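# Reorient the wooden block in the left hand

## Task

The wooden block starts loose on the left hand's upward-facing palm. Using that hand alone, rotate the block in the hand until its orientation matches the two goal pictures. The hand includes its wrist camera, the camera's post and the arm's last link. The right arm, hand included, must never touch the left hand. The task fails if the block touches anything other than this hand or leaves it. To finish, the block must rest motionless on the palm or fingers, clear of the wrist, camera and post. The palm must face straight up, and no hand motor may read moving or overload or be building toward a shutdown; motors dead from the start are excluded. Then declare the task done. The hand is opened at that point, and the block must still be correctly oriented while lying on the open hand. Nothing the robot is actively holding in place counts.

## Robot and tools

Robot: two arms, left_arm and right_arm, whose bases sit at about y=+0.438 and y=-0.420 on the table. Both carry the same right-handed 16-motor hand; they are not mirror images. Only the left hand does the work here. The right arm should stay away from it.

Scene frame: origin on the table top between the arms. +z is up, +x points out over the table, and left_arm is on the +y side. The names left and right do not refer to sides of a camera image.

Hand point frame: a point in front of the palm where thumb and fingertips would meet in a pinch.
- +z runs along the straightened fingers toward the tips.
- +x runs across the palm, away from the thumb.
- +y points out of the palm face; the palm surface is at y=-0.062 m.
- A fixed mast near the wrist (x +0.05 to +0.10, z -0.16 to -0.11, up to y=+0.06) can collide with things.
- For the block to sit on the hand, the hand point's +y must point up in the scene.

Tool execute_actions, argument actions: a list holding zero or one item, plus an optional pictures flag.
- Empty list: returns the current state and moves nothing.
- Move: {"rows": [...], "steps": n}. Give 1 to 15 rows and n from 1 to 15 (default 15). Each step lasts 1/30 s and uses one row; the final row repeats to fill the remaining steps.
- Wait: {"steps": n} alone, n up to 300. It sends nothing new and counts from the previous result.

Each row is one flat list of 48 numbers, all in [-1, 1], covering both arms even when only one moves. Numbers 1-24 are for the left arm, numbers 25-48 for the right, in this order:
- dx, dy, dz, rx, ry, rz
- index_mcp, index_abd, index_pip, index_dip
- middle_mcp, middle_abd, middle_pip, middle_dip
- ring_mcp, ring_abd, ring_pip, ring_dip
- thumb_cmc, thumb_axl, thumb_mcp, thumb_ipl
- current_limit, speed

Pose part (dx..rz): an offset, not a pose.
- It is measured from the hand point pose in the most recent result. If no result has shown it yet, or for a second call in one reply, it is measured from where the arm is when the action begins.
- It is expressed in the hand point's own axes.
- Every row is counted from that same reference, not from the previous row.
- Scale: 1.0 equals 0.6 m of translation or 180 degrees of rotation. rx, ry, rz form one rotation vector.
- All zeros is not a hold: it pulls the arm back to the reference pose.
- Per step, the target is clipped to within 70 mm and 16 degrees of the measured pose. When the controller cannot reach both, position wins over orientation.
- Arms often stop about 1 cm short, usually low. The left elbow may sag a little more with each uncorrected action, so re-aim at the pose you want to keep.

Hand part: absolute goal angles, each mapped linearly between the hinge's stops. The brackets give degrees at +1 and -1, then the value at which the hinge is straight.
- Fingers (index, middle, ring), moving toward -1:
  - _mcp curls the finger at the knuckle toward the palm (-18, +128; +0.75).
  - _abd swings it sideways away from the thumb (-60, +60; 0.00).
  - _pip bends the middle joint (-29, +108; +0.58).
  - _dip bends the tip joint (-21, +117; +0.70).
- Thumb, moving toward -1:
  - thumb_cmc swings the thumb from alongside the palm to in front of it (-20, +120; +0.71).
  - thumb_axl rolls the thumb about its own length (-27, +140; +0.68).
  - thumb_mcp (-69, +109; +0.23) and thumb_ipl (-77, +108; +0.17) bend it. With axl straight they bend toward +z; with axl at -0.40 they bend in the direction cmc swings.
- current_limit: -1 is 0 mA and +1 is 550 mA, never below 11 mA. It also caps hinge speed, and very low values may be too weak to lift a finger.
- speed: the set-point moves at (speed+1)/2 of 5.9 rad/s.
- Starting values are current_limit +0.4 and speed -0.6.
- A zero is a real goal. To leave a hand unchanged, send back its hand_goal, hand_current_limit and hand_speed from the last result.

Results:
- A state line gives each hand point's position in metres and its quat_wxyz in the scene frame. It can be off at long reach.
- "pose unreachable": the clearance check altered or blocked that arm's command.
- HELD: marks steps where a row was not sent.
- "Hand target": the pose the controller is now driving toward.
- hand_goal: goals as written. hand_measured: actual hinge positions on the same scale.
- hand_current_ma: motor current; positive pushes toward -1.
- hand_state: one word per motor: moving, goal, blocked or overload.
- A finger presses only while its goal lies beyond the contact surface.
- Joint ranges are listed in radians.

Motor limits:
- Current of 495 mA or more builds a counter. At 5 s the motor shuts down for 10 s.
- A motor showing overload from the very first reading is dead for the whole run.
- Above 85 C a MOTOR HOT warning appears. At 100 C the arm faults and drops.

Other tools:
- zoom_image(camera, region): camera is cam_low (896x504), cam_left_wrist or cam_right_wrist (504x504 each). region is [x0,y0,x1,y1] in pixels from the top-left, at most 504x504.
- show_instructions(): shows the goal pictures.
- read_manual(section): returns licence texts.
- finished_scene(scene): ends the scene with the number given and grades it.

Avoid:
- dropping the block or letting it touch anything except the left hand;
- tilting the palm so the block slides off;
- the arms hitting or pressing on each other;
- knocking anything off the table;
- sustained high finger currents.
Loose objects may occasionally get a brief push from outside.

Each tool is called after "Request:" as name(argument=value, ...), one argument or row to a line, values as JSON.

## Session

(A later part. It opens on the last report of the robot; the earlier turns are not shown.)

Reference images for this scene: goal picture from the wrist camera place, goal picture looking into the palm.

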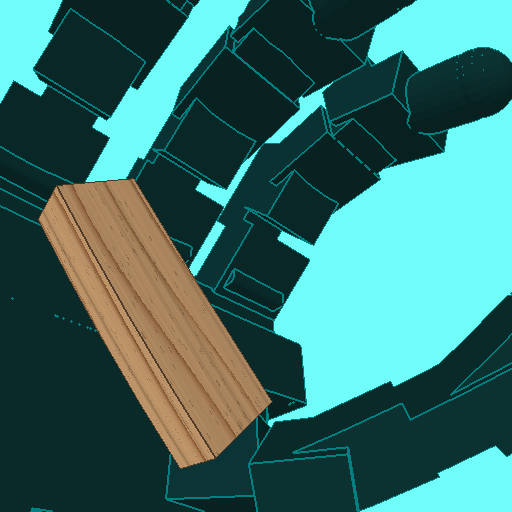

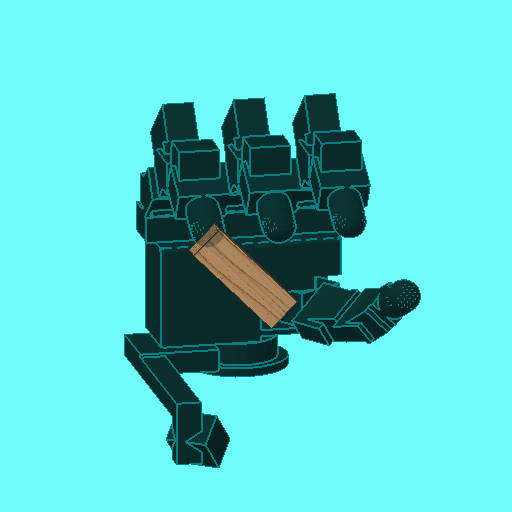

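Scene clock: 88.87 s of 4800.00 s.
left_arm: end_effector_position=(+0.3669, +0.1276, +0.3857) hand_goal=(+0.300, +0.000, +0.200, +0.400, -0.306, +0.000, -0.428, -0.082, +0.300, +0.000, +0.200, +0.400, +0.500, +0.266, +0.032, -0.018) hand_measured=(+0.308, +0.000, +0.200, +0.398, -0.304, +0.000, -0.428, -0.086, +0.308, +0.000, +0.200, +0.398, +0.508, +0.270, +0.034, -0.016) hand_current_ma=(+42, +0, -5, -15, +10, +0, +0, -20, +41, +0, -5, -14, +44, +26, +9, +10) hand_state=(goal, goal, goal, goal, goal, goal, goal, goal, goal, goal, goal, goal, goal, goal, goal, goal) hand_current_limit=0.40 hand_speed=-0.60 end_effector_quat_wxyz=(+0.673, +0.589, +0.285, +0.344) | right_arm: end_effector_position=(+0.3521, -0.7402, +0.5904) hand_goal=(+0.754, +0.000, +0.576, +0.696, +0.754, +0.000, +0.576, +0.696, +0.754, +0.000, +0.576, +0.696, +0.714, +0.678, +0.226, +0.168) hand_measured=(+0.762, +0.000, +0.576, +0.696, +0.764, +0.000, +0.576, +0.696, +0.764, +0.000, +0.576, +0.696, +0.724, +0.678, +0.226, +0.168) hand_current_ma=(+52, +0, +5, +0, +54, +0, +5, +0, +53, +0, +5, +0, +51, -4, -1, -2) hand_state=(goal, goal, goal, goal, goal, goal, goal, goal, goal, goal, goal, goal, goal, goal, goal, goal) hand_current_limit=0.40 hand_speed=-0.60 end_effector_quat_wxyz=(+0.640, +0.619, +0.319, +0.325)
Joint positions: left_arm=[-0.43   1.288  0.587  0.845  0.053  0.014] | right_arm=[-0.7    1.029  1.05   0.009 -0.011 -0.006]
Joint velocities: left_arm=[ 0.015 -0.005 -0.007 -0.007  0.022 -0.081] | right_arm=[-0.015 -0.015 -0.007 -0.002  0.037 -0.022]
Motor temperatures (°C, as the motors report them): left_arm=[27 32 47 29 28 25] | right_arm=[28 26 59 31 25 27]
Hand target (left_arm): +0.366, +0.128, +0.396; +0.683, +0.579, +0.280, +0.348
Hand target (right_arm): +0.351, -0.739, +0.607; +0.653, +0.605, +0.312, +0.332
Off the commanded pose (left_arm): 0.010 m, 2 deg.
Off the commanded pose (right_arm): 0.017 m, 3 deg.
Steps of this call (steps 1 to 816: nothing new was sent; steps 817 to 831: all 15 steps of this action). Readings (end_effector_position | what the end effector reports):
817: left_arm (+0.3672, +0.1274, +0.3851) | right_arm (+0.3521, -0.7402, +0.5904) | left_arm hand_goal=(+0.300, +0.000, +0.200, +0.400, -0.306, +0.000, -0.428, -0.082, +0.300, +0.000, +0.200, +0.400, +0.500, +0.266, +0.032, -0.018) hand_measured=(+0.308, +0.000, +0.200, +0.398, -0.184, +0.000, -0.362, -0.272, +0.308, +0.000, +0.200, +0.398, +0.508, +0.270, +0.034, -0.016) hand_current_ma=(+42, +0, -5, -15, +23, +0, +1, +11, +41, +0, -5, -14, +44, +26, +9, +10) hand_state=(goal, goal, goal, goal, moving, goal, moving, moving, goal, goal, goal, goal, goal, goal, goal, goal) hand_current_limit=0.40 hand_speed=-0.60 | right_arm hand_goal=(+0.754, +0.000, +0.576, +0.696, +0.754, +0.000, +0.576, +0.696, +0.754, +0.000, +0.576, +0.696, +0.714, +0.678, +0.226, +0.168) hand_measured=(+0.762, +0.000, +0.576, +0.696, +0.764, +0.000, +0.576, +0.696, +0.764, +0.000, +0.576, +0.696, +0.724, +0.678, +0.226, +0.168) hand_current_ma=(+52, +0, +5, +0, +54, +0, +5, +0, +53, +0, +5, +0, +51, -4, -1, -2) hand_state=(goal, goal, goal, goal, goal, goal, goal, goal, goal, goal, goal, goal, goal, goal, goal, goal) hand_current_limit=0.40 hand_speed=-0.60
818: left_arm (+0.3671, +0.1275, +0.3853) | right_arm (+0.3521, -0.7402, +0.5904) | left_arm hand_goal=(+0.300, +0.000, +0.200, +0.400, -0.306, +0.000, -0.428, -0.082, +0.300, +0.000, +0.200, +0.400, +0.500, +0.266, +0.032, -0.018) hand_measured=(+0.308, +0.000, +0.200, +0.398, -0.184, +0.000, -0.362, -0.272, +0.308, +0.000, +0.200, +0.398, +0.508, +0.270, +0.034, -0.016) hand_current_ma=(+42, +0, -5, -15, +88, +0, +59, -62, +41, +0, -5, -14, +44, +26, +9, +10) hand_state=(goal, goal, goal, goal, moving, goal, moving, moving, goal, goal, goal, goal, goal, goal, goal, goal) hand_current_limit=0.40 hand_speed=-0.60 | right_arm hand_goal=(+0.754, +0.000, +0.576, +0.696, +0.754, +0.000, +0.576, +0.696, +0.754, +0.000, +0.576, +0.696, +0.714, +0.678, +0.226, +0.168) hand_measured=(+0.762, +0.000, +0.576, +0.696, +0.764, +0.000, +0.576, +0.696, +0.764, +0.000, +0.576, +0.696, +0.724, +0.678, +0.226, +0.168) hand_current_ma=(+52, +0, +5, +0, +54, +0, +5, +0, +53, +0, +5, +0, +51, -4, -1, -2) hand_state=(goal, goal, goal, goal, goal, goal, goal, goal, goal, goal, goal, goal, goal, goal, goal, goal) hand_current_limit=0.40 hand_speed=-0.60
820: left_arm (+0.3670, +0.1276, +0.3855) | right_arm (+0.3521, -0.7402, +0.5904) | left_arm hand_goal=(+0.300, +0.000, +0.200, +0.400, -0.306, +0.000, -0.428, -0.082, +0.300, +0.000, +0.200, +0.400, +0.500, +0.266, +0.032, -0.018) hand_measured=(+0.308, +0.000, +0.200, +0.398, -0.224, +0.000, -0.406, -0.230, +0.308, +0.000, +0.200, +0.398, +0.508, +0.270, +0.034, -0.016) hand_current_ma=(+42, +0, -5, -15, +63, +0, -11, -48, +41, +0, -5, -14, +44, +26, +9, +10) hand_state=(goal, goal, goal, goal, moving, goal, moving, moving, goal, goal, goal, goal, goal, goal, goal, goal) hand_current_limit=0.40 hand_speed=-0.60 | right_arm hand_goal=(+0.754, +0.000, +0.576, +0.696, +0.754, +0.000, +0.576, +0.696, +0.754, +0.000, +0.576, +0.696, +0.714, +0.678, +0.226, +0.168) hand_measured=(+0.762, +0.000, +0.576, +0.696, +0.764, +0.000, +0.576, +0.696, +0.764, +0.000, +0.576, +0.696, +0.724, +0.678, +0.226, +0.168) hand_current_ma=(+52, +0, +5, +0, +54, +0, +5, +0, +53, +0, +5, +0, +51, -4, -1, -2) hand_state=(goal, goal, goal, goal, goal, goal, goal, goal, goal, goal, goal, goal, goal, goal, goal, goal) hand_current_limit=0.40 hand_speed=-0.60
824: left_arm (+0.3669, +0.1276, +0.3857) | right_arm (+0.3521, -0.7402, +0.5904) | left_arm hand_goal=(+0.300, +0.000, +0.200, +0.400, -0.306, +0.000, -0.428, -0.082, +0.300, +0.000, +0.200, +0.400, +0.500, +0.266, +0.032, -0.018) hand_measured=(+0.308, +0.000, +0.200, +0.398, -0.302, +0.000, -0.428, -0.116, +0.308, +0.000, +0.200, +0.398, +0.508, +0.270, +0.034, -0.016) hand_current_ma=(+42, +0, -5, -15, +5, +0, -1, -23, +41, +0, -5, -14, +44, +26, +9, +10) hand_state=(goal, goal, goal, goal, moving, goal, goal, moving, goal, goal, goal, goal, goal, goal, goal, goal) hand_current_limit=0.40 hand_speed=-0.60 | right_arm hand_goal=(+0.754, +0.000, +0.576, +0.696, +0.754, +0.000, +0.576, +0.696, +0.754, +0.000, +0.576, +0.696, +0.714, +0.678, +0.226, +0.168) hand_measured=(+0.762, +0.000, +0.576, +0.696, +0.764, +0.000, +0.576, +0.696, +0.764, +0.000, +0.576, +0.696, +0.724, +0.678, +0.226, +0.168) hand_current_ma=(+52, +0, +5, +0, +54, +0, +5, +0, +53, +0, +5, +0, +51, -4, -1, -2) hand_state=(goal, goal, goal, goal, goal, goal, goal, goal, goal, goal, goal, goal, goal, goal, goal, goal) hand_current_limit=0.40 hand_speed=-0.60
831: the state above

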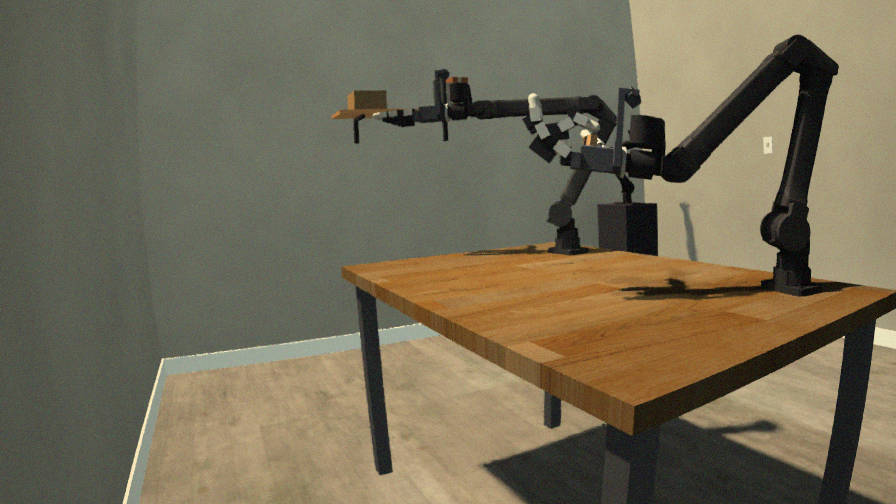

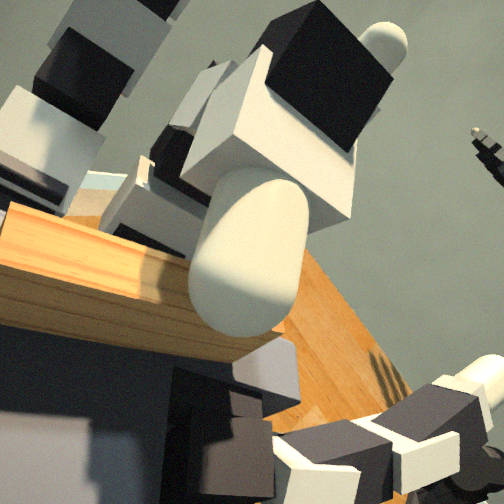

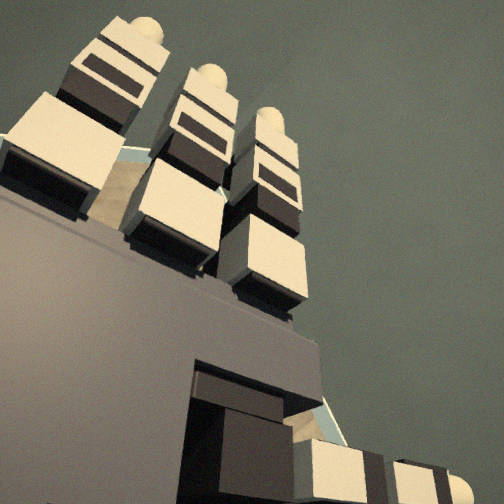

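Request:
execute_actions(
  actions=[
    {"rows": [[0,0.017,0,-0.011,0,0, 0.3,0,0.2,0.4, -0.268,0,-0.574,-0.154, 0.3,0,0.2,0.4, 0.5,0.266,0.032,-0.018, 0.4,-0.6, 0,0.029,0,-0.014,0,0, 0.754,0,0.576,0.696,0.754,0,0.576,0.696,0.754,0,0.576,0.696,0.714,0.678,0.226,0.168,0.4,-0.6]], "steps": 12},
  ],
  pictures=false,
)

Request:
execute_actions(
  actions=[
    {"rows": [[0,0.017,0,-0.011,0,0, 0.3,0,0.2,0.4, -0.288,0,-0.554,-0.156, 0.3,0,0.2,0.4, 0.5,0.266,0.032,-0.018, 0.4,-0.6, 0,0.029,0,-0.014,0,0, 0.754,0,0.576,0.696,0.754,0,0.576,0.696,0.754,0,0.576,0.696,0.714,0.678,0.226,0.168,0.4,-0.6],[0,0.017,0,-0.011,0,0, 0.3,0,0.2,0.4, -0.309,0,-0.534,-0.159, 0.3,0,0.2,0.4, 0.5,0.266,0.032,-0.018, 0.4,-0.6, 0,0.029,0,-0.014,0,0, 0.754,0,0.576,0.696,0.754,0,0.576,0.696,0.754,0,0.576,0.696,0.714,0.678,0.226,0.168,0.4,-0.6],[0,0.017,0,-0.011,0,0, 0.3,0,0.2,0.4, -0.329,0,-0.514,-0.161, 0.3,0,0.2,0.4, 0.5,0.266,0.032,-0.018, 0.4,-0.6, 0,0.029,0,-0.014,0,0, 0.754,0,0.576,0.696,0.754,0,0.576,0.696,0.754,0,0.576,0.696,0.714,0.678,0.226,0.168,0.4,-0.6],[0,0.017,0,-0.011,0,0, 0.3,0,0.2,0.4, -0.349,0,-0.495,-0.164, 0.3,0,0.2,0.4, 0.5,0.266,0.032,-0.018, 0.4,-0.6, 0,0.029,0,-0.014,0,0, 0.754,0,0.576,0.696,0.754,0,0.576,0.696,0.754,0,0.576,0.696,0.714,0.678,0.226,0.168,0.4,-0.6],[0,0.017,0,-0.011,0,0, 0.3,0,0.2,0.4, -0.369,0,-0.475,-0.166, 0.3,0,0.2,0.4, 0.5,0.266,0.032,-0.018, 0.4,-0.6, 0,0.029,0,-0.014,0,0, 0.754,0,0.576,0.696,0.754,0,0.576,0.696,0.754,0,0.576,0.696,0.714,0.678,0.226,0.168,0.4,-0.6],[0,0.017,0,-0.011,0,0, 0.3,0,0.2,0.4, -0.39,0,-0.455,-0.169, 0.3,0,0.2,0.4, 0.5,0.266,0.032,-0.018, 0.4,-0.6, 0,0.029,0,-0.014,0,0, 0.754,0,0.576,0.696,0.754,0,0.576,0.696,0.754,0,0.576,0.696,0.714,0.678,0.226,0.168,0.4,-0.6],[0,0.017,0,-0.011,0,0, 0.3,0,0.2,0.4, -0.41,0,-0.435,-0.171, 0.3,0,0.2,0.4, 0.5,0.266,0.032,-0.018, 0.4,-0.6, 0,0.029,0,-0.014,0,0, 0.754,0,0.576,0.696,0.754,0,0.576,0.696,0.754,0,0.576,0.696,0.714,0.678,0.226,0.168,0.4,-0.6],[0,0.017,0,-0.011,0,0, 0.3,0,0.2,0.4, -0.43,0,-0.417,-0.172, 0.3,0,0.2,0.4, 0.5,0.266,0.032,-0.018, 0.4,-0.6, 0,0.029,0,-0.014,0,0, 0.754,0,0.576,0.696,0.754,0,0.576,0.696,0.754,0,0.576,0.696,0.714,0.678,0.226,0.168,0.4,-0.6],[0,0.017,0,-0.011,0,0, 0.3,0,0.2,0.4, -0.45,0,-0.399,-0.173, 0.3,0,0.2,0.4, 0.5,0.266,0.032,-0.018, 0.4,-0.6, 0,0.029,0,-0.014,0,0, 0.754,0,0.576,0.696,0.754,0,0.576,0.696,0.754,0,0.576,0.696,0.714,0.678,0.226,0.168,0.4,-0.6],[0,0.017,0,-0.011,0,0, 0.3,0,0.2,0.4, -0.47,0,-0.381,-0.174, 0.3,0,0.2,0.4, 0.5,0.266,0.032,-0.018, 0.4,-0.6, 0,0.029,0,-0.014,0,0, 0.754,0,0.576,0.696,0.754,0,0.576,0.696,0.754,0,0.576,0.696,0.714,0.678,0.226,0.168,0.4,-0.6],[0,0.017,0,-0.011,0,0, 0.3,0,0.2,0.4, -0.49,0,-0.363,-0.174, 0.3,0,0.2,0.4, 0.5,0.266,0.032,-0.018, 0.4,-0.6, 0,0.029,0,-0.014,0,0, 0.754,0,0.576,0.696,0.754,0,0.576,0.696,0.754,0,0.576,0.696,0.714,0.678,0.226,0.168,0.4,-0.6],[0,0.017,0,-0.011,0,0, 0.3,0,0.2,0.4, -0.51,0,-0.345,-0.175, 0.3,0,0.2,0.4, 0.5,0.266,0.032,-0.018, 0.4,-0.6, 0,0.029,0,-0.014,0,0, 0.754,0,0.576,0.696,0.754,0,0.576,0.696,0.754,0,0.576,0.696,0.714,0.678,0.226,0.168,0.4,-0.6],[0,0.017,0,-0.011,0,0, 0.3,0,0.2,0.4, -0.53,0,-0.327,-0.176, 0.3,0,0.2,0.4, 0.5,0.266,0.032,-0.018, 0.4,-0.6, 0,0.029,0,-0.014,0,0, 0.754,0,0.576,0.696,0.754,0,0.576,0.696,0.754,0,0.576,0.696,0.714,0.678,0.226,0.168,0.4,-0.6],[0,0.017,0,-0.011,0,0, 0.3,0,0.2,0.4, -0.549,0,-0.309,-0.177, 0.3,0,0.2,0.4, 0.5,0.266,0.032,-0.018, 0.4,-0.6, 0,0.029,0,-0.014,0,0, 0.754,0,0.576,0.696,0.754,0,0.576,0.696,0.754,0,0.576,0.696,0.714,0.678,0.226,0.168,0.4,-0.6]], "steps": 15},
  ],
  pictures=false,
)

Request:
execute_actions(
  actions=[
    {"steps": 10},
  ],
)

Request:
zoom_image(
  camera="cam_low",
  region=[530, 90, 640, 170],
)

Scene clock: 149.27 s of 4800.00 s.
left_arm: end_effector_position=(+0.3664, +0.1279, +0.3868) hand_goal=(+0.300, +0.000, +0.200, +0.400, -0.268, +0.000, -0.574, -0.154, +0.300, +0.000, +0.200, +0.400, +0.500, +0.266, +0.032, -0.018) hand_measured=(+0.308, +0.000, +0.200, +0.398, -0.260, +0.000, -0.540, -0.146, +0.308, +0.000, +0.200, +0.398, +0.508, +0.270, +0.034, -0.016) hand_current_ma=(+42, +0, -5, -15, +42, +0, +177, +44, +41, +0, -5, -14, +45, +26, +9, +10) hand_state=(goal, goal, goal, goal, goal, goal, blocked, goal, goal, goal, goal, goal, goal, goal, goal, goal) hand_current_limit=0.40 hand_speed=-0.60 end_effector_quat_wxyz=(+0.675, +0.588, +0.284, +0.344) | right_arm: end_effector_position=(+0.3521, -0.7402, +0.5904) hand_goal=(+0.754, +0.000, +0.576, +0.696, +0.754, +0.000, +0.576, +0.696, +0.754, +0.000, +0.576, +0.696, +0.714, +0.678, +0.226, +0.168) hand_measured=(+0.762, +0.000, +0.576, +0.696, +0.764, +0.000, +0.576, +0.696, +0.764, +0.000, +0.576, +0.696, +0.724, +0.678, +0.226, +0.168) hand_current_ma=(+52, +0, +5, +0, +54, +0, +5, +0, +53, +0, +5, +0, +51, -4, -1, -2) hand_state=(goal, goal, goal, goal, goal, goal, goal, goal, goal, goal, goal, goal, goal, goal, goal, goal) hand_current_limit=0.40 hand_speed=-0.60 end_effector_quat_wxyz=(+0.640, +0.619, +0.319, +0.325)
Joint positions: left_arm=[-0.43   1.288  0.587  0.85   0.053  0.014] | right_arm=[-0.7    1.029  1.05   0.009 -0.011 -0.006]
Joint velocities: left_arm=[-0.005 -0.005  0.007 -0.007  0.007  0.037] | right_arm=[ 0.015 -0.024 -0.012  0.007 -0.051  0.051]
Motor temperatures (°C, as the motors report them): left_arm=[27 32 47 29 28 25] | right_arm=[28 26 60 31 25 27]
Hand target (left_arm): +0.366, +0.128, +0.396; +0.683, +0.578, +0.279, +0.349
Hand target (right_arm): +0.351, -0.739, +0.607; +0.653, +0.605, +0.312, +0.332
Off the commanded pose (left_arm): 0.009 m, 2 deg.
Off the commanded pose (right_arm): 0.017 m, 3 deg.
Steps of this call (steps 1 to 1800: nothing new was sent; steps 1801 to 1812: all 12 steps of this action). Readings (end_effector_position | what the end effector reports):
1801: left_arm (+0.3669, +0.1277, +0.3859) | right_arm (+0.3521, -0.7402, +0.5904) | left_arm hand_goal=(+0.300, +0.000, +0.200, +0.400, -0.268, +0.000, -0.574, -0.154, +0.300, +0.000, +0.200, +0.400, +0.500, +0.266, +0.032, -0.018) hand_measured=(+0.308, +0.000, +0.200, +0.398, -0.304, +0.000, -0.428, -0.086, +0.308, +0.000, +0.200, +0.398, +0.508, +0.270, +0.034, -0.016) hand_current_ma=(+42, +0, -5, -15, +10, +0, +0, -20, +41, +0, -5, -14, +44, +26, +9, +10) hand_state=(goal, goal, goal, goal, moving, goal, moving, moving, goal, goal, goal, goal, goal, goal, goal, goal) hand_current_limit=0.40 hand_speed=-0.60 | right_arm hand_goal=(+0.754, +0.000, +0.576, +0.696, +0.754, +0.000, +0.576, +0.696, +0.754, +0.000, +0.576, +0.696, +0.714, +0.678, +0.226, +0.168) hand_measured=(+0.762, +0.000, +0.576, +0.696, +0.764, +0.000, +0.576, +0.696, +0.764, +0.000, +0.576, +0.696, +0.724, +0.678, +0.226, +0.168) hand_current_ma=(+52, +0, +5, +0, +54, +0, +5, +0, +53, +0, +5, +0, +51, -4, -1, -2) hand_state=(goal, goal, goal, goal, goal, goal, goal, goal, goal, goal, goal, goal, goal, goal, goal, goal) hand_current_limit=0.40 hand_speed=-0.60
1802: left_arm (+0.3667, +0.1277, +0.3861) | right_arm (+0.3521, -0.7402, +0.5904) | left_arm hand_goal=(+0.300, +0.000, +0.200, +0.400, -0.268, +0.000, -0.574, -0.154, +0.300, +0.000, +0.200, +0.400, +0.500, +0.266, +0.032, -0.018) hand_measured=(+0.308, +0.000, +0.200, +0.398, -0.304, +0.000, -0.428, -0.086, +0.308, +0.000, +0.200, +0.398, +0.508, +0.270, +0.034, -0.016) hand_current_ma=(+42, +0, -5, -15, -60, +0, +57, +54, +41, +0, -5, -14, +45, +26, +9, +10) hand_state=(goal, goal, goal, goal, moving, goal, moving, moving, goal, goal, goal, goal, goal, goal, goal, goal) hand_current_limit=0.40 hand_speed=-0.60 | right_arm hand_goal=(+0.754, +0.000, +0.576, +0.696, +0.754, +0.000, +0.576, +0.696, +0.754, +0.000, +0.576, +0.696, +0.714, +0.678, +0.226, +0.168) hand_measured=(+0.762, +0.000, +0.576, +0.696, +0.764, +0.000, +0.576, +0.696, +0.764, +0.000, +0.576, +0.696, +0.724, +0.678, +0.226, +0.168) hand_current_ma=(+52, +0, +5, +0, +54, +0, +5, +0, +53, +0, +5, +0, +51, -4, -1, -2) hand_state=(goal, goal, goal, goal, goal, goal, goal, goal, goal, goal, goal, goal, goal, goal, goal, goal) hand_current_limit=0.40 hand_speed=-0.60
1804: left_arm (+0.3665, +0.1279, +0.3867) | right_arm (+0.3521, -0.7402, +0.5904) | left_arm hand_goal=(+0.300, +0.000, +0.200, +0.400, -0.268, +0.000, -0.574, -0.154, +0.300, +0.000, +0.200, +0.400, +0.500, +0.266, +0.032, -0.018) hand_measured=(+0.308, +0.000, +0.200, +0.398, -0.278, +0.000, -0.474, -0.128, +0.308, +0.000, +0.200, +0.398, +0.508, +0.270, +0.034, -0.016) hand_current_ma=(+42, +0, -5, -15, -9, +0, +44, +5, +41, +0, -5, -14, +45, +26, +9, +10) hand_state=(goal, goal, goal, goal, moving, goal, moving, moving, goal, goal, goal, goal, goal, goal, goal, goal) hand_current_limit=0.40 hand_speed=-0.60 | right_arm hand_goal=(+0.754, +0.000, +0.576, +0.696, +0.754, +0.000, +0.576, +0.696, +0.754, +0.000, +0.576, +0.696, +0.714, +0.678, +0.226, +0.168) hand_measured=(+0.762, +0.000, +0.576, +0.696, +0.764, +0.000, +0.576, +0.696, +0.764, +0.000, +0.576, +0.696, +0.724, +0.678, +0.226, +0.168) hand_current_ma=(+52, +0, +5, +0, +54, +0, +5, +0, +53, +0, +5, +0, +51, -4, -1, -2) hand_state=(goal, goal, goal, goal, goal, goal, goal, goal, goal, goal, goal, goal, goal, goal, goal, goal) hand_current_limit=0.40 hand_speed=-0.60
1808: left_arm (+0.3664, +0.1279, +0.3868) | right_arm (+0.3521, -0.7402, +0.5904) | left_arm hand_goal=(+0.300, +0.000, +0.200, +0.400, -0.268, +0.000, -0.574, -0.154, +0.300, +0.000, +0.200, +0.400, +0.500, +0.266, +0.032, -0.018) hand_measured=(+0.308, +0.000, +0.200, +0.398, -0.262, +0.000, -0.538, -0.146, +0.308, +0.000, +0.200, +0.398, +0.508, +0.270, +0.034, -0.016) hand_current_ma=(+42, +0, -5, -15, +46, +0, +181, +45, +41, +0, -5, -14, +45, +26, +9, +10) hand_state=(goal, goal, goal, goal, moving, goal, moving, goal, goal, goal, goal, goal, goal, goal, goal, goal) hand_current_limit=0.40 hand_speed=-0.60 | right_arm hand_goal=(+0.754, +0.000, +0.576, +0.696, +0.754, +0.000, +0.576, +0.696, +0.754, +0.000, +0.576, +0.696, +0.714, +0.678, +0.226, +0.168) hand_measured=(+0.762, +0.000, +0.576, +0.696, +0.764, +0.000, +0.576, +0.696, +0.764, +0.000, +0.576, +0.696, +0.724, +0.678, +0.226, +0.168) hand_current_ma=(+52, +0, +5, +0, +54, +0, +5, +0, +53, +0, +5, +0, +51, -4, -1, -2) hand_state=(goal, goal, goal, goal, goal, goal, goal, goal, goal, goal, goal, goal, goal, goal, goal, goal) hand_current_limit=0.40 hand_speed=-0.60
1812: the state above

Scene clock: 149.77 s of 4800.00 s.
left_arm: end_effector_position=(+0.3659, +0.1283, +0.3880) hand_goal=(+0.300, +0.000, +0.200, +0.400, -0.548, +0.000, -0.308, -0.176, +0.300, +0.000, +0.200, +0.400, +0.500, +0.266, +0.032, -0.018) hand_measured=(+0.308, +0.000, +0.200, +0.398, -0.502, +0.000, -0.334, -0.166, +0.308, +0.000, +0.200, +0.398, +0.508, +0.270, +0.034, -0.016) hand_current_ma=(+42, +0, -5, -15, +105, +0, +3, +57, +41, +0, -5, -14, +45, +26, +9, +10) hand_state=(goal, goal, goal, goal, moving, goal, moving, moving, goal, goal, goal, goal, goal, goal, goal, goal) hand_current_limit=0.40 hand_speed=-0.60 end_effector_quat_wxyz=(+0.676, +0.586, +0.283, +0.345) | right_arm: end_effector_position=(+0.3521, -0.7402, +0.5904) hand_goal=(+0.754, +0.000, +0.576, +0.696, +0.754, +0.000, +0.576, +0.696, +0.754, +0.000, +0.576, +0.696, +0.714, +0.678, +0.226, +0.168) hand_measured=(+0.762, +0.000, +0.576, +0.696, +0.764, +0.000, +0.576, +0.696, +0.764, +0.000, +0.576, +0.696, +0.724, +0.678, +0.226, +0.168) hand_current_ma=(+52, +0, +5, +0, +54, +0, +5, +0, +53, +0, +5, +0, +51, -4, -1, -2) hand_state=(goal, goal, goal, goal, goal, goal, goal, goal, goal, goal, goal, goal, goal, goal, goal, goal) hand_current_limit=0.40 hand_speed=-0.60 end_effector_quat_wxyz=(+0.640, +0.619, +0.319, +0.325)
Joint positions: left_arm=[-0.43   1.288  0.587  0.855  0.053  0.014] | right_arm=[-0.7    1.029  1.05   0.009 -0.011 -0.006]
Joint velocities: left_arm=[ 0.015  0.005  0.002 -0.012  0.037 -0.022] | right_arm=[-0.005 -0.024  0.022  0.002  0.081 -0.037]
Motor temperatures (°C, as the motors report them): left_arm=[27 32 47 29 28 25] | right_arm=[28 26 60 31 25 27]
Hand target (left_arm): +0.365, +0.129, +0.397; +0.685, +0.576, +0.278, +0.349
Hand target (right_arm): +0.351, -0.739, +0.607; +0.653, +0.605, +0.312, +0.332
Off the commanded pose (left_arm): 0.009 m, 2 deg.
Off the commanded pose (right_arm): 0.017 m, 3 deg.
Steps of this call (steps 1 to 15: all 15 steps of this action). Readings (end_effector_position | what the end effector reports):
1: left_arm (+0.3664, +0.1280, +0.3870) | right_arm (+0.3521, -0.7402, +0.5904) | left_arm hand_goal=(+0.300, +0.000, +0.200, +0.400, -0.288, +0.000, -0.554, -0.156, +0.300, +0.000, +0.200, +0.400, +0.500, +0.266, +0.032, -0.018) hand_measured=(+0.308, +0.000, +0.200, +0.398, -0.260, +0.000, -0.540, -0.146, +0.308, +0.000, +0.200, +0.398, +0.508, +0.270, +0.034, -0.016) hand_current_ma=(+42, +0, -5, -15, +42, +0, +177, +44, +41, +0, -5, -14, +45, +26, +9, +10) hand_state=(goal, goal, goal, goal, moving, goal, moving, moving, goal, goal, goal, goal, goal, goal, goal, goal) hand_current_limit=0.40 hand_speed=-0.60 | right_arm hand_goal=(+0.754, +0.000, +0.576, +0.696, +0.754, +0.000, +0.576, +0.696, +0.754, +0.000, +0.576, +0.696, +0.714, +0.678, +0.226, +0.168) hand_measured=(+0.762, +0.000, +0.576, +0.696, +0.764, +0.000, +0.576, +0.696, +0.764, +0.000, +0.576, +0.696, +0.724, +0.678, +0.226, +0.168) hand_current_ma=(+52, +0, +5, +0, +54, +0, +5, +0, +53, +0, +5, +0, +51, -4, -1, -2) hand_state=(goal, goal, goal, goal, goal, goal, goal, goal, goal, goal, goal, goal, goal, goal, goal, goal) hand_current_limit=0.40 hand_speed=-0.60
2: left_arm (+0.3663, +0.1280, +0.3872) | right_arm (+0.3521, -0.7402, +0.5904) | left_arm hand_goal=(+0.300, +0.000, +0.200, +0.400, -0.308, +0.000, -0.534, -0.158, +0.300, +0.000, +0.200, +0.400, +0.500, +0.266, +0.032, -0.018) hand_measured=(+0.308, +0.000, +0.200, +0.398, -0.260, +0.000, -0.540, -0.146, +0.308, +0.000, +0.200, +0.398, +0.508, +0.270, +0.034, -0.016) hand_current_ma=(+42, +0, -5, -15, +96, +0, +126, +50, +41, +0, -5, -14, +45, +26, +9, +10) hand_state=(goal, goal, goal, goal, moving, goal, moving, moving, goal, goal, goal, goal, goal, goal, goal, goal) hand_current_limit=0.40 hand_speed=-0.60 | right_arm hand_goal=(+0.754, +0.000, +0.576, +0.696, +0.754, +0.000, +0.576, +0.696, +0.754, +0.000, +0.576, +0.696, +0.714, +0.678, +0.226, +0.168) hand_measured=(+0.762, +0.000, +0.576, +0.696, +0.764, +0.000, +0.576, +0.696, +0.764, +0.000, +0.576, +0.696, +0.724, +0.678, +0.226, +0.168) hand_current_ma=(+52, +0, +5, +0, +54, +0, +5, +0, +53, +0, +5, +0, +51, -4, -1, -2) hand_state=(goal, goal, goal, goal, goal, goal, goal, goal, goal, goal, goal, goal, goal, goal, goal, goal) hand_current_limit=0.40 hand_speed=-0.60
4: left_arm (+0.3661, +0.1282, +0.3877) | right_arm (+0.3521, -0.7402, +0.5904) | left_arm hand_goal=(+0.300, +0.000, +0.200, +0.400, -0.348, +0.000, -0.494, -0.164, +0.300, +0.000, +0.200, +0.400, +0.500, +0.266, +0.032, -0.018) hand_measured=(+0.308, +0.000, +0.200, +0.398, -0.272, +0.000, -0.528, -0.146, +0.308, +0.000, +0.200, +0.398, +0.508, +0.270, +0.034, -0.016) hand_current_ma=(+42, +0, -5, -15, +185, +0, +22, +78, +41, +0, -5, -14, +45, +26, +9, +10) hand_state=(goal, goal, goal, goal, moving, goal, moving, moving, goal, goal, goal, goal, goal, goal, goal, goal) hand_current_limit=0.40 hand_speed=-0.60 | right_arm hand_goal=(+0.754, +0.000, +0.576, +0.696, +0.754, +0.000, +0.576, +0.696, +0.754, +0.000, +0.576, +0.696, +0.714, +0.678, +0.226, +0.168) hand_measured=(+0.762, +0.000, +0.576, +0.696, +0.764, +0.000, +0.576, +0.696, +0.764, +0.000, +0.576, +0.696, +0.724, +0.678, +0.226, +0.168) hand_current_ma=(+52, +0, +5, +0, +54, +0, +5, +0, +53, +0, +5, +0, +51, -4, -1, -2) hand_state=(goal, goal, goal, goal, goal, goal, goal, goal, goal, goal, goal, goal, goal, goal, goal, goal) hand_current_limit=0.40 hand_speed=-0.60
8: left_arm (+0.3659, +0.1283, +0.3880) | right_arm (+0.3521, -0.7402, +0.5904) | left_arm hand_goal=(+0.300, +0.000, +0.200, +0.400, -0.430, +0.000, -0.416, -0.172, +0.300, +0.000, +0.200, +0.400, +0.500, +0.266, +0.032, -0.018) hand_measured=(+0.308, +0.000, +0.200, +0.398, -0.352, +0.000, -0.458, -0.154, +0.308, +0.000, +0.200, +0.398, +0.508, +0.270, +0.034, -0.016) hand_current_ma=(+42, +0, -5, -15, +148, +0, +16, +85, +41, +0, -5, -14, +45, +26, +9, +10) hand_state=(goal, goal, goal, goal, moving, goal, moving, moving, goal, goal, goal, goal, goal, goal, goal, goal) hand_current_limit=0.40 hand_speed=-0.60 | right_arm hand_goal=(+0.754, +0.000, +0.576, +0.696, +0.754, +0.000, +0.576, +0.696, +0.754, +0.000, +0.576, +0.696, +0.714, +0.678, +0.226, +0.168) hand_measured=(+0.762, +0.000, +0.576, +0.696, +0.764, +0.000, +0.576, +0.696, +0.764, +0.000, +0.576, +0.696, +0.724, +0.678, +0.226, +0.168) hand_current_ma=(+52, +0, +5, +0, +54, +0, +5, +0, +53, +0, +5, +0, +51, -4, -1, -2) hand_state=(goal, goal, goal, goal, goal, goal, goal, goal, goal, goal, goal, goal, goal, goal, goal, goal) hand_current_limit=0.40 hand_speed=-0.60
15: the state above

Scene clock: 150.10 s of 4800.00 s.
left_arm: end_effector_position=(+0.3659, +0.1283, +0.3880) hand_goal=(+0.300, +0.000, +0.200, +0.400, -0.548, +0.000, -0.308, -0.176, +0.300, +0.000, +0.200, +0.400, +0.500, +0.266, +0.032, -0.018) hand_measured=(+0.308, +0.000, +0.200, +0.398, -0.550, +0.000, -0.308, -0.174, +0.308, +0.000, +0.200, +0.398, +0.508, +0.270, +0.034, -0.016) hand_current_ma=(+42, +0, -5, -15, -7, +0, -2, +12, +41, +0, -5, -14, +45, +26, +9, +10) hand_state=(goal, goal, goal, goal, goal, goal, goal, goal, goal, goal, goal, goal, goal, goal, goal, goal) hand_current_limit=0.40 hand_speed=-0.60 end_effector_quat_wxyz=(+0.676, +0.586, +0.283, +0.345) | right_arm: end_effector_position=(+0.3521, -0.7402, +0.5904) hand_goal=(+0.754, +0.000, +0.576, +0.696, +0.754, +0.000, +0.576, +0.696, +0.754, +0.000, +0.576, +0.696, +0.714, +0.678, +0.226, +0.168) hand_measured=(+0.762, +0.000, +0.576, +0.696, +0.764, +0.000, +0.576, +0.696, +0.764, +0.000, +0.576, +0.696, +0.724, +0.678, +0.226, +0.168) hand_current_ma=(+52, +0, +5, +0, +54, +0, +5, +0, +53, +0, +5, +0, +51, -4, -1, -2) hand_state=(goal, goal, goal, goal, goal, goal, goal, goal, goal, goal, goal, goal, goal, goal, goal, goal) hand_current_limit=0.40 hand_speed=-0.60 end_effector_quat_wxyz=(+0.640, +0.619, +0.319, +0.325)
Joint positions: left_arm=[-0.43   1.288  0.587  0.855  0.053  0.014] | right_arm=[-0.7    1.029  1.05   0.009 -0.011 -0.006]
Joint velocities: left_arm=[-0.005 -0.015 -0.017 -0.002 -0.022  0.022] | right_arm=[-0.005 -0.005 -0.017 -0.012 -0.066 -0.051]
Motor temperatures (°C, as the motors report them): left_arm=[27 32 47 29 28 25] | right_arm=[28 26 60 31 25 27]
Hand target (left_arm): +0.365, +0.129, +0.397; +0.685, +0.576, +0.278, +0.349
Hand target (right_arm): +0.351, -0.739, +0.607; +0.653, +0.605, +0.312, +0.332
Off the commanded pose (left_arm): 0.009 m, 2 deg.
Off the commanded pose (right_arm): 0.017 m, 3 deg.
Steps of this call (steps 1 to 10: nothing new was sent). Readings (end_effector_position | what the end effector reports):
1: left_arm (+0.3659, +0.1283, +0.3880) | right_arm (+0.3521, -0.7402, +0.5904) | left_arm hand_goal=(+0.300, +0.000, +0.200, +0.400, -0.548, +0.000, -0.308, -0.176, +0.300, +0.000, +0.200, +0.400, +0.500, +0.266, +0.032, -0.018) hand_measured=(+0.308, +0.000, +0.200, +0.398, -0.522, +0.000, -0.316, -0.166, +0.308, +0.000, +0.200, +0.398, +0.508, +0.270, +0.034, -0.016) hand_current_ma=(+42, +0, -5, -15, +51, +0, +27, +53, +41, +0, -5, -14, +45, +26, +9, +10) hand_state=(goal, goal, goal, goal, moving, goal, moving, moving, goal, goal, goal, goal, goal, goal, goal, goal) hand_current_limit=0.40 hand_speed=-0.60 | right_arm hand_goal=(+0.754, +0.000, +0.576, +0.696, +0.754, +0.000, +0.576, +0.696, +0.754, +0.000, +0.576, +0.696, +0.714, +0.678, +0.226, +0.168) hand_measured=(+0.762, +0.000, +0.576, +0.696, +0.764, +0.000, +0.576, +0.696, +0.764, +0.000, +0.576, +0.696, +0.724, +0.678, +0.226, +0.168) hand_current_ma=(+52, +0, +5, +0, +54, +0, +5, +0, +53, +0, +5, +0, +51, -4, -1, -2) hand_state=(goal, goal, goal, goal, goal, goal, goal, goal, goal, goal, goal, goal, goal, goal, goal, goal) hand_current_limit=0.40 hand_speed=-0.60
2: left_arm (+0.3659, +0.1283, +0.3880) | right_arm (+0.3521, -0.7402, +0.5904) | left_arm hand_goal=(+0.300, +0.000, +0.200, +0.400, -0.548, +0.000, -0.308, -0.176, +0.300, +0.000, +0.200, +0.400, +0.500, +0.266, +0.032, -0.018) hand_measured=(+0.308, +0.000, +0.200, +0.398, -0.534, +0.000, -0.308, -0.168, +0.308, +0.000, +0.200, +0.398, +0.508, +0.270, +0.034, -0.016) hand_current_ma=(+42, +0, -5, -15, +14, +0, +2, +34, +41, +0, -5, -14, +45, +26, +9, +10) hand_state=(goal, goal, goal, goal, moving, goal, moving, moving, goal, goal, goal, goal, goal, goal, goal, goal) hand_current_limit=0.40 hand_speed=-0.60 | right_arm hand_goal=(+0.754, +0.000, +0.576, +0.696, +0.754, +0.000, +0.576, +0.696, +0.754, +0.000, +0.576, +0.696, +0.714, +0.678, +0.226, +0.168) hand_measured=(+0.762, +0.000, +0.576, +0.696, +0.764, +0.000, +0.576, +0.696, +0.764, +0.000, +0.576, +0.696, +0.724, +0.678, +0.226, +0.168) hand_current_ma=(+52, +0, +5, +0, +54, +0, +5, +0, +53, +0, +5, +0, +51, -4, -1, -2) hand_state=(goal, goal, goal, goal, goal, goal, goal, goal, goal, goal, goal, goal, goal, goal, goal, goal) hand_current_limit=0.40 hand_speed=-0.60
4: left_arm (+0.3659, +0.1283, +0.3880) | right_arm (+0.3521, -0.7402, +0.5904) | left_arm hand_goal=(+0.300, +0.000, +0.200, +0.400, -0.548, +0.000, -0.308, -0.176, +0.300, +0.000, +0.200, +0.400, +0.500, +0.266, +0.032, -0.018) hand_measured=(+0.308, +0.000, +0.200, +0.398, -0.546, +0.000, -0.308, -0.172, +0.308, +0.000, +0.200, +0.398, +0.508, +0.270, +0.034, -0.016) hand_current_ma=(+42, +0, -5, -15, -9, +0, -3, +12, +41, +0, -5, -14, +45, +26, +9, +10) hand_state=(goal, goal, goal, goal, moving, goal, goal, moving, goal, goal, goal, goal, goal, goal, goal, goal) hand_current_limit=0.40 hand_speed=-0.60 | right_arm hand_goal=(+0.754, +0.000, +0.576, +0.696, +0.754, +0.000, +0.576, +0.696, +0.754, +0.000, +0.576, +0.696, +0.714, +0.678, +0.226, +0.168) hand_measured=(+0.762, +0.000, +0.576, +0.696, +0.764, +0.000, +0.576, +0.696, +0.764, +0.000, +0.576, +0.696, +0.724, +0.678, +0.226, +0.168) hand_current_ma=(+52, +0, +5, +0, +54, +0, +5, +0, +53, +0, +5, +0, +51, -4, -1, -2) hand_state=(goal, goal, goal, goal, goal, goal, goal, goal, goal, goal, goal, goal, goal, goal, goal, goal) hand_current_limit=0.40 hand_speed=-0.60
8: left_arm (+0.3659, +0.1283, +0.3880) | right_arm (+0.3521, -0.7402, +0.5904) | left_arm hand_goal=(+0.300, +0.000, +0.200, +0.400, -0.548, +0.000, -0.308, -0.176, +0.300, +0.000, +0.200, +0.400, +0.500, +0.266, +0.032, -0.018) hand_measured=(+0.308, +0.000, +0.200, +0.398, -0.550, +0.000, -0.308, -0.174, +0.308, +0.000, +0.200, +0.398, +0.508, +0.270, +0.034, -0.016) hand_current_ma=(+42, +0, -5, -15, -7, +0, -2, +12, +41, +0, -5, -14, +45, +26, +9, +10) hand_state=(goal, goal, goal, goal, goal, goal, goal, goal, goal, goal, goal, goal, goal, goal, goal, goal) hand_current_limit=0.40 hand_speed=-0.60 | right_arm hand_goal=(+0.754, +0.000, +0.576, +0.696, +0.754, +0.000, +0.576, +0.696, +0.754, +0.000, +0.576, +0.696, +0.714, +0.678, +0.226, +0.168) hand_measured=(+0.762, +0.000, +0.576, +0.696, +0.764, +0.000, +0.576, +0.696, +0.764, +0.000, +0.576, +0.696, +0.724, +0.678, +0.226, +0.168) hand_current_ma=(+52, +0, +5, +0, +54, +0, +5, +0, +53, +0, +5, +0, +51, -4, -1, -2) hand_state=(goal, goal, goal, goal, goal, goal, goal, goal, goal, goal, goal, goal, goal, goal, goal, goal) hand_current_limit=0.40 hand_speed=-0.60
10: the state above

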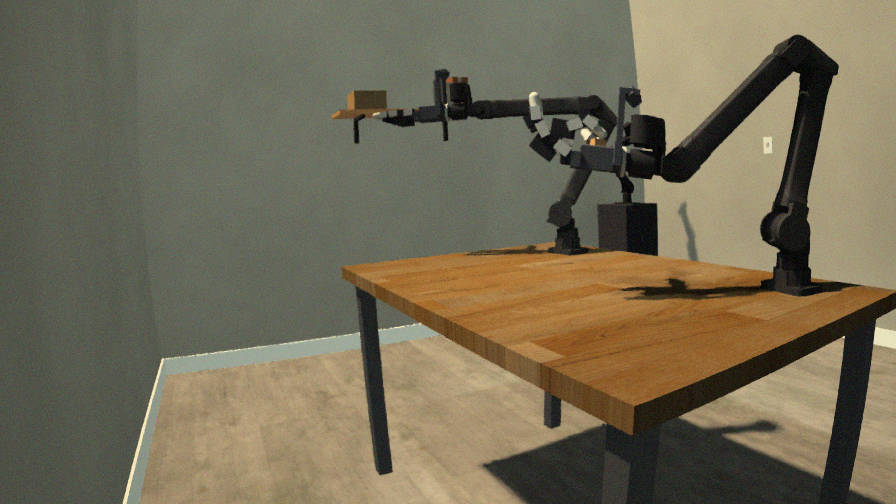

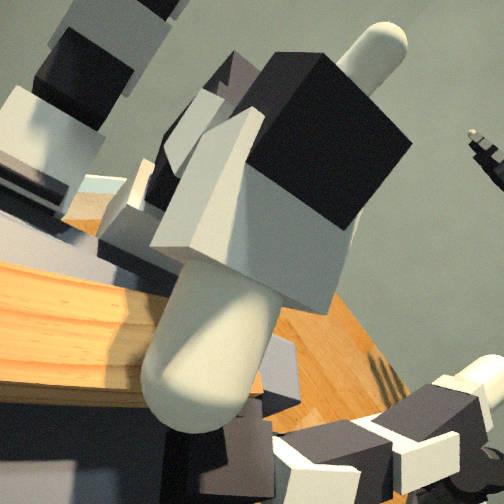

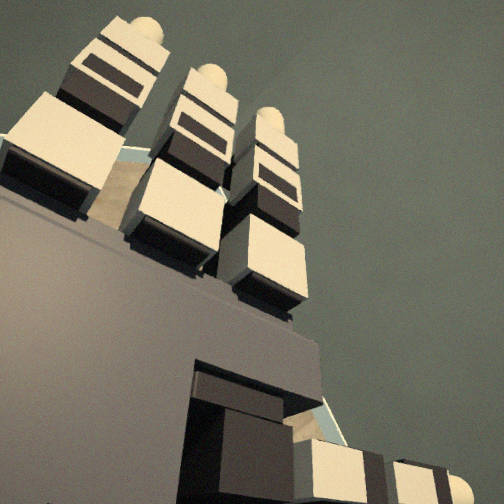

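Region (530, 90, 640, 170) of cam_low's 896x504 image, scaled by 4.582, with more detail than that image has; it fills the top 367 rows of this view, and the rest is white.

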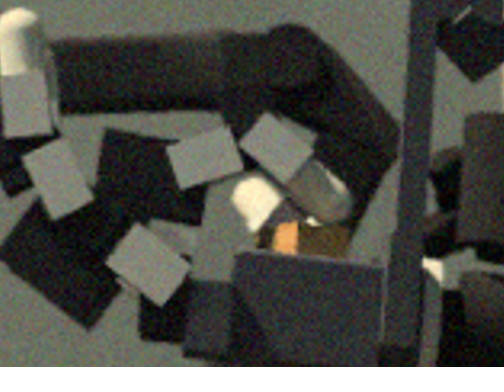

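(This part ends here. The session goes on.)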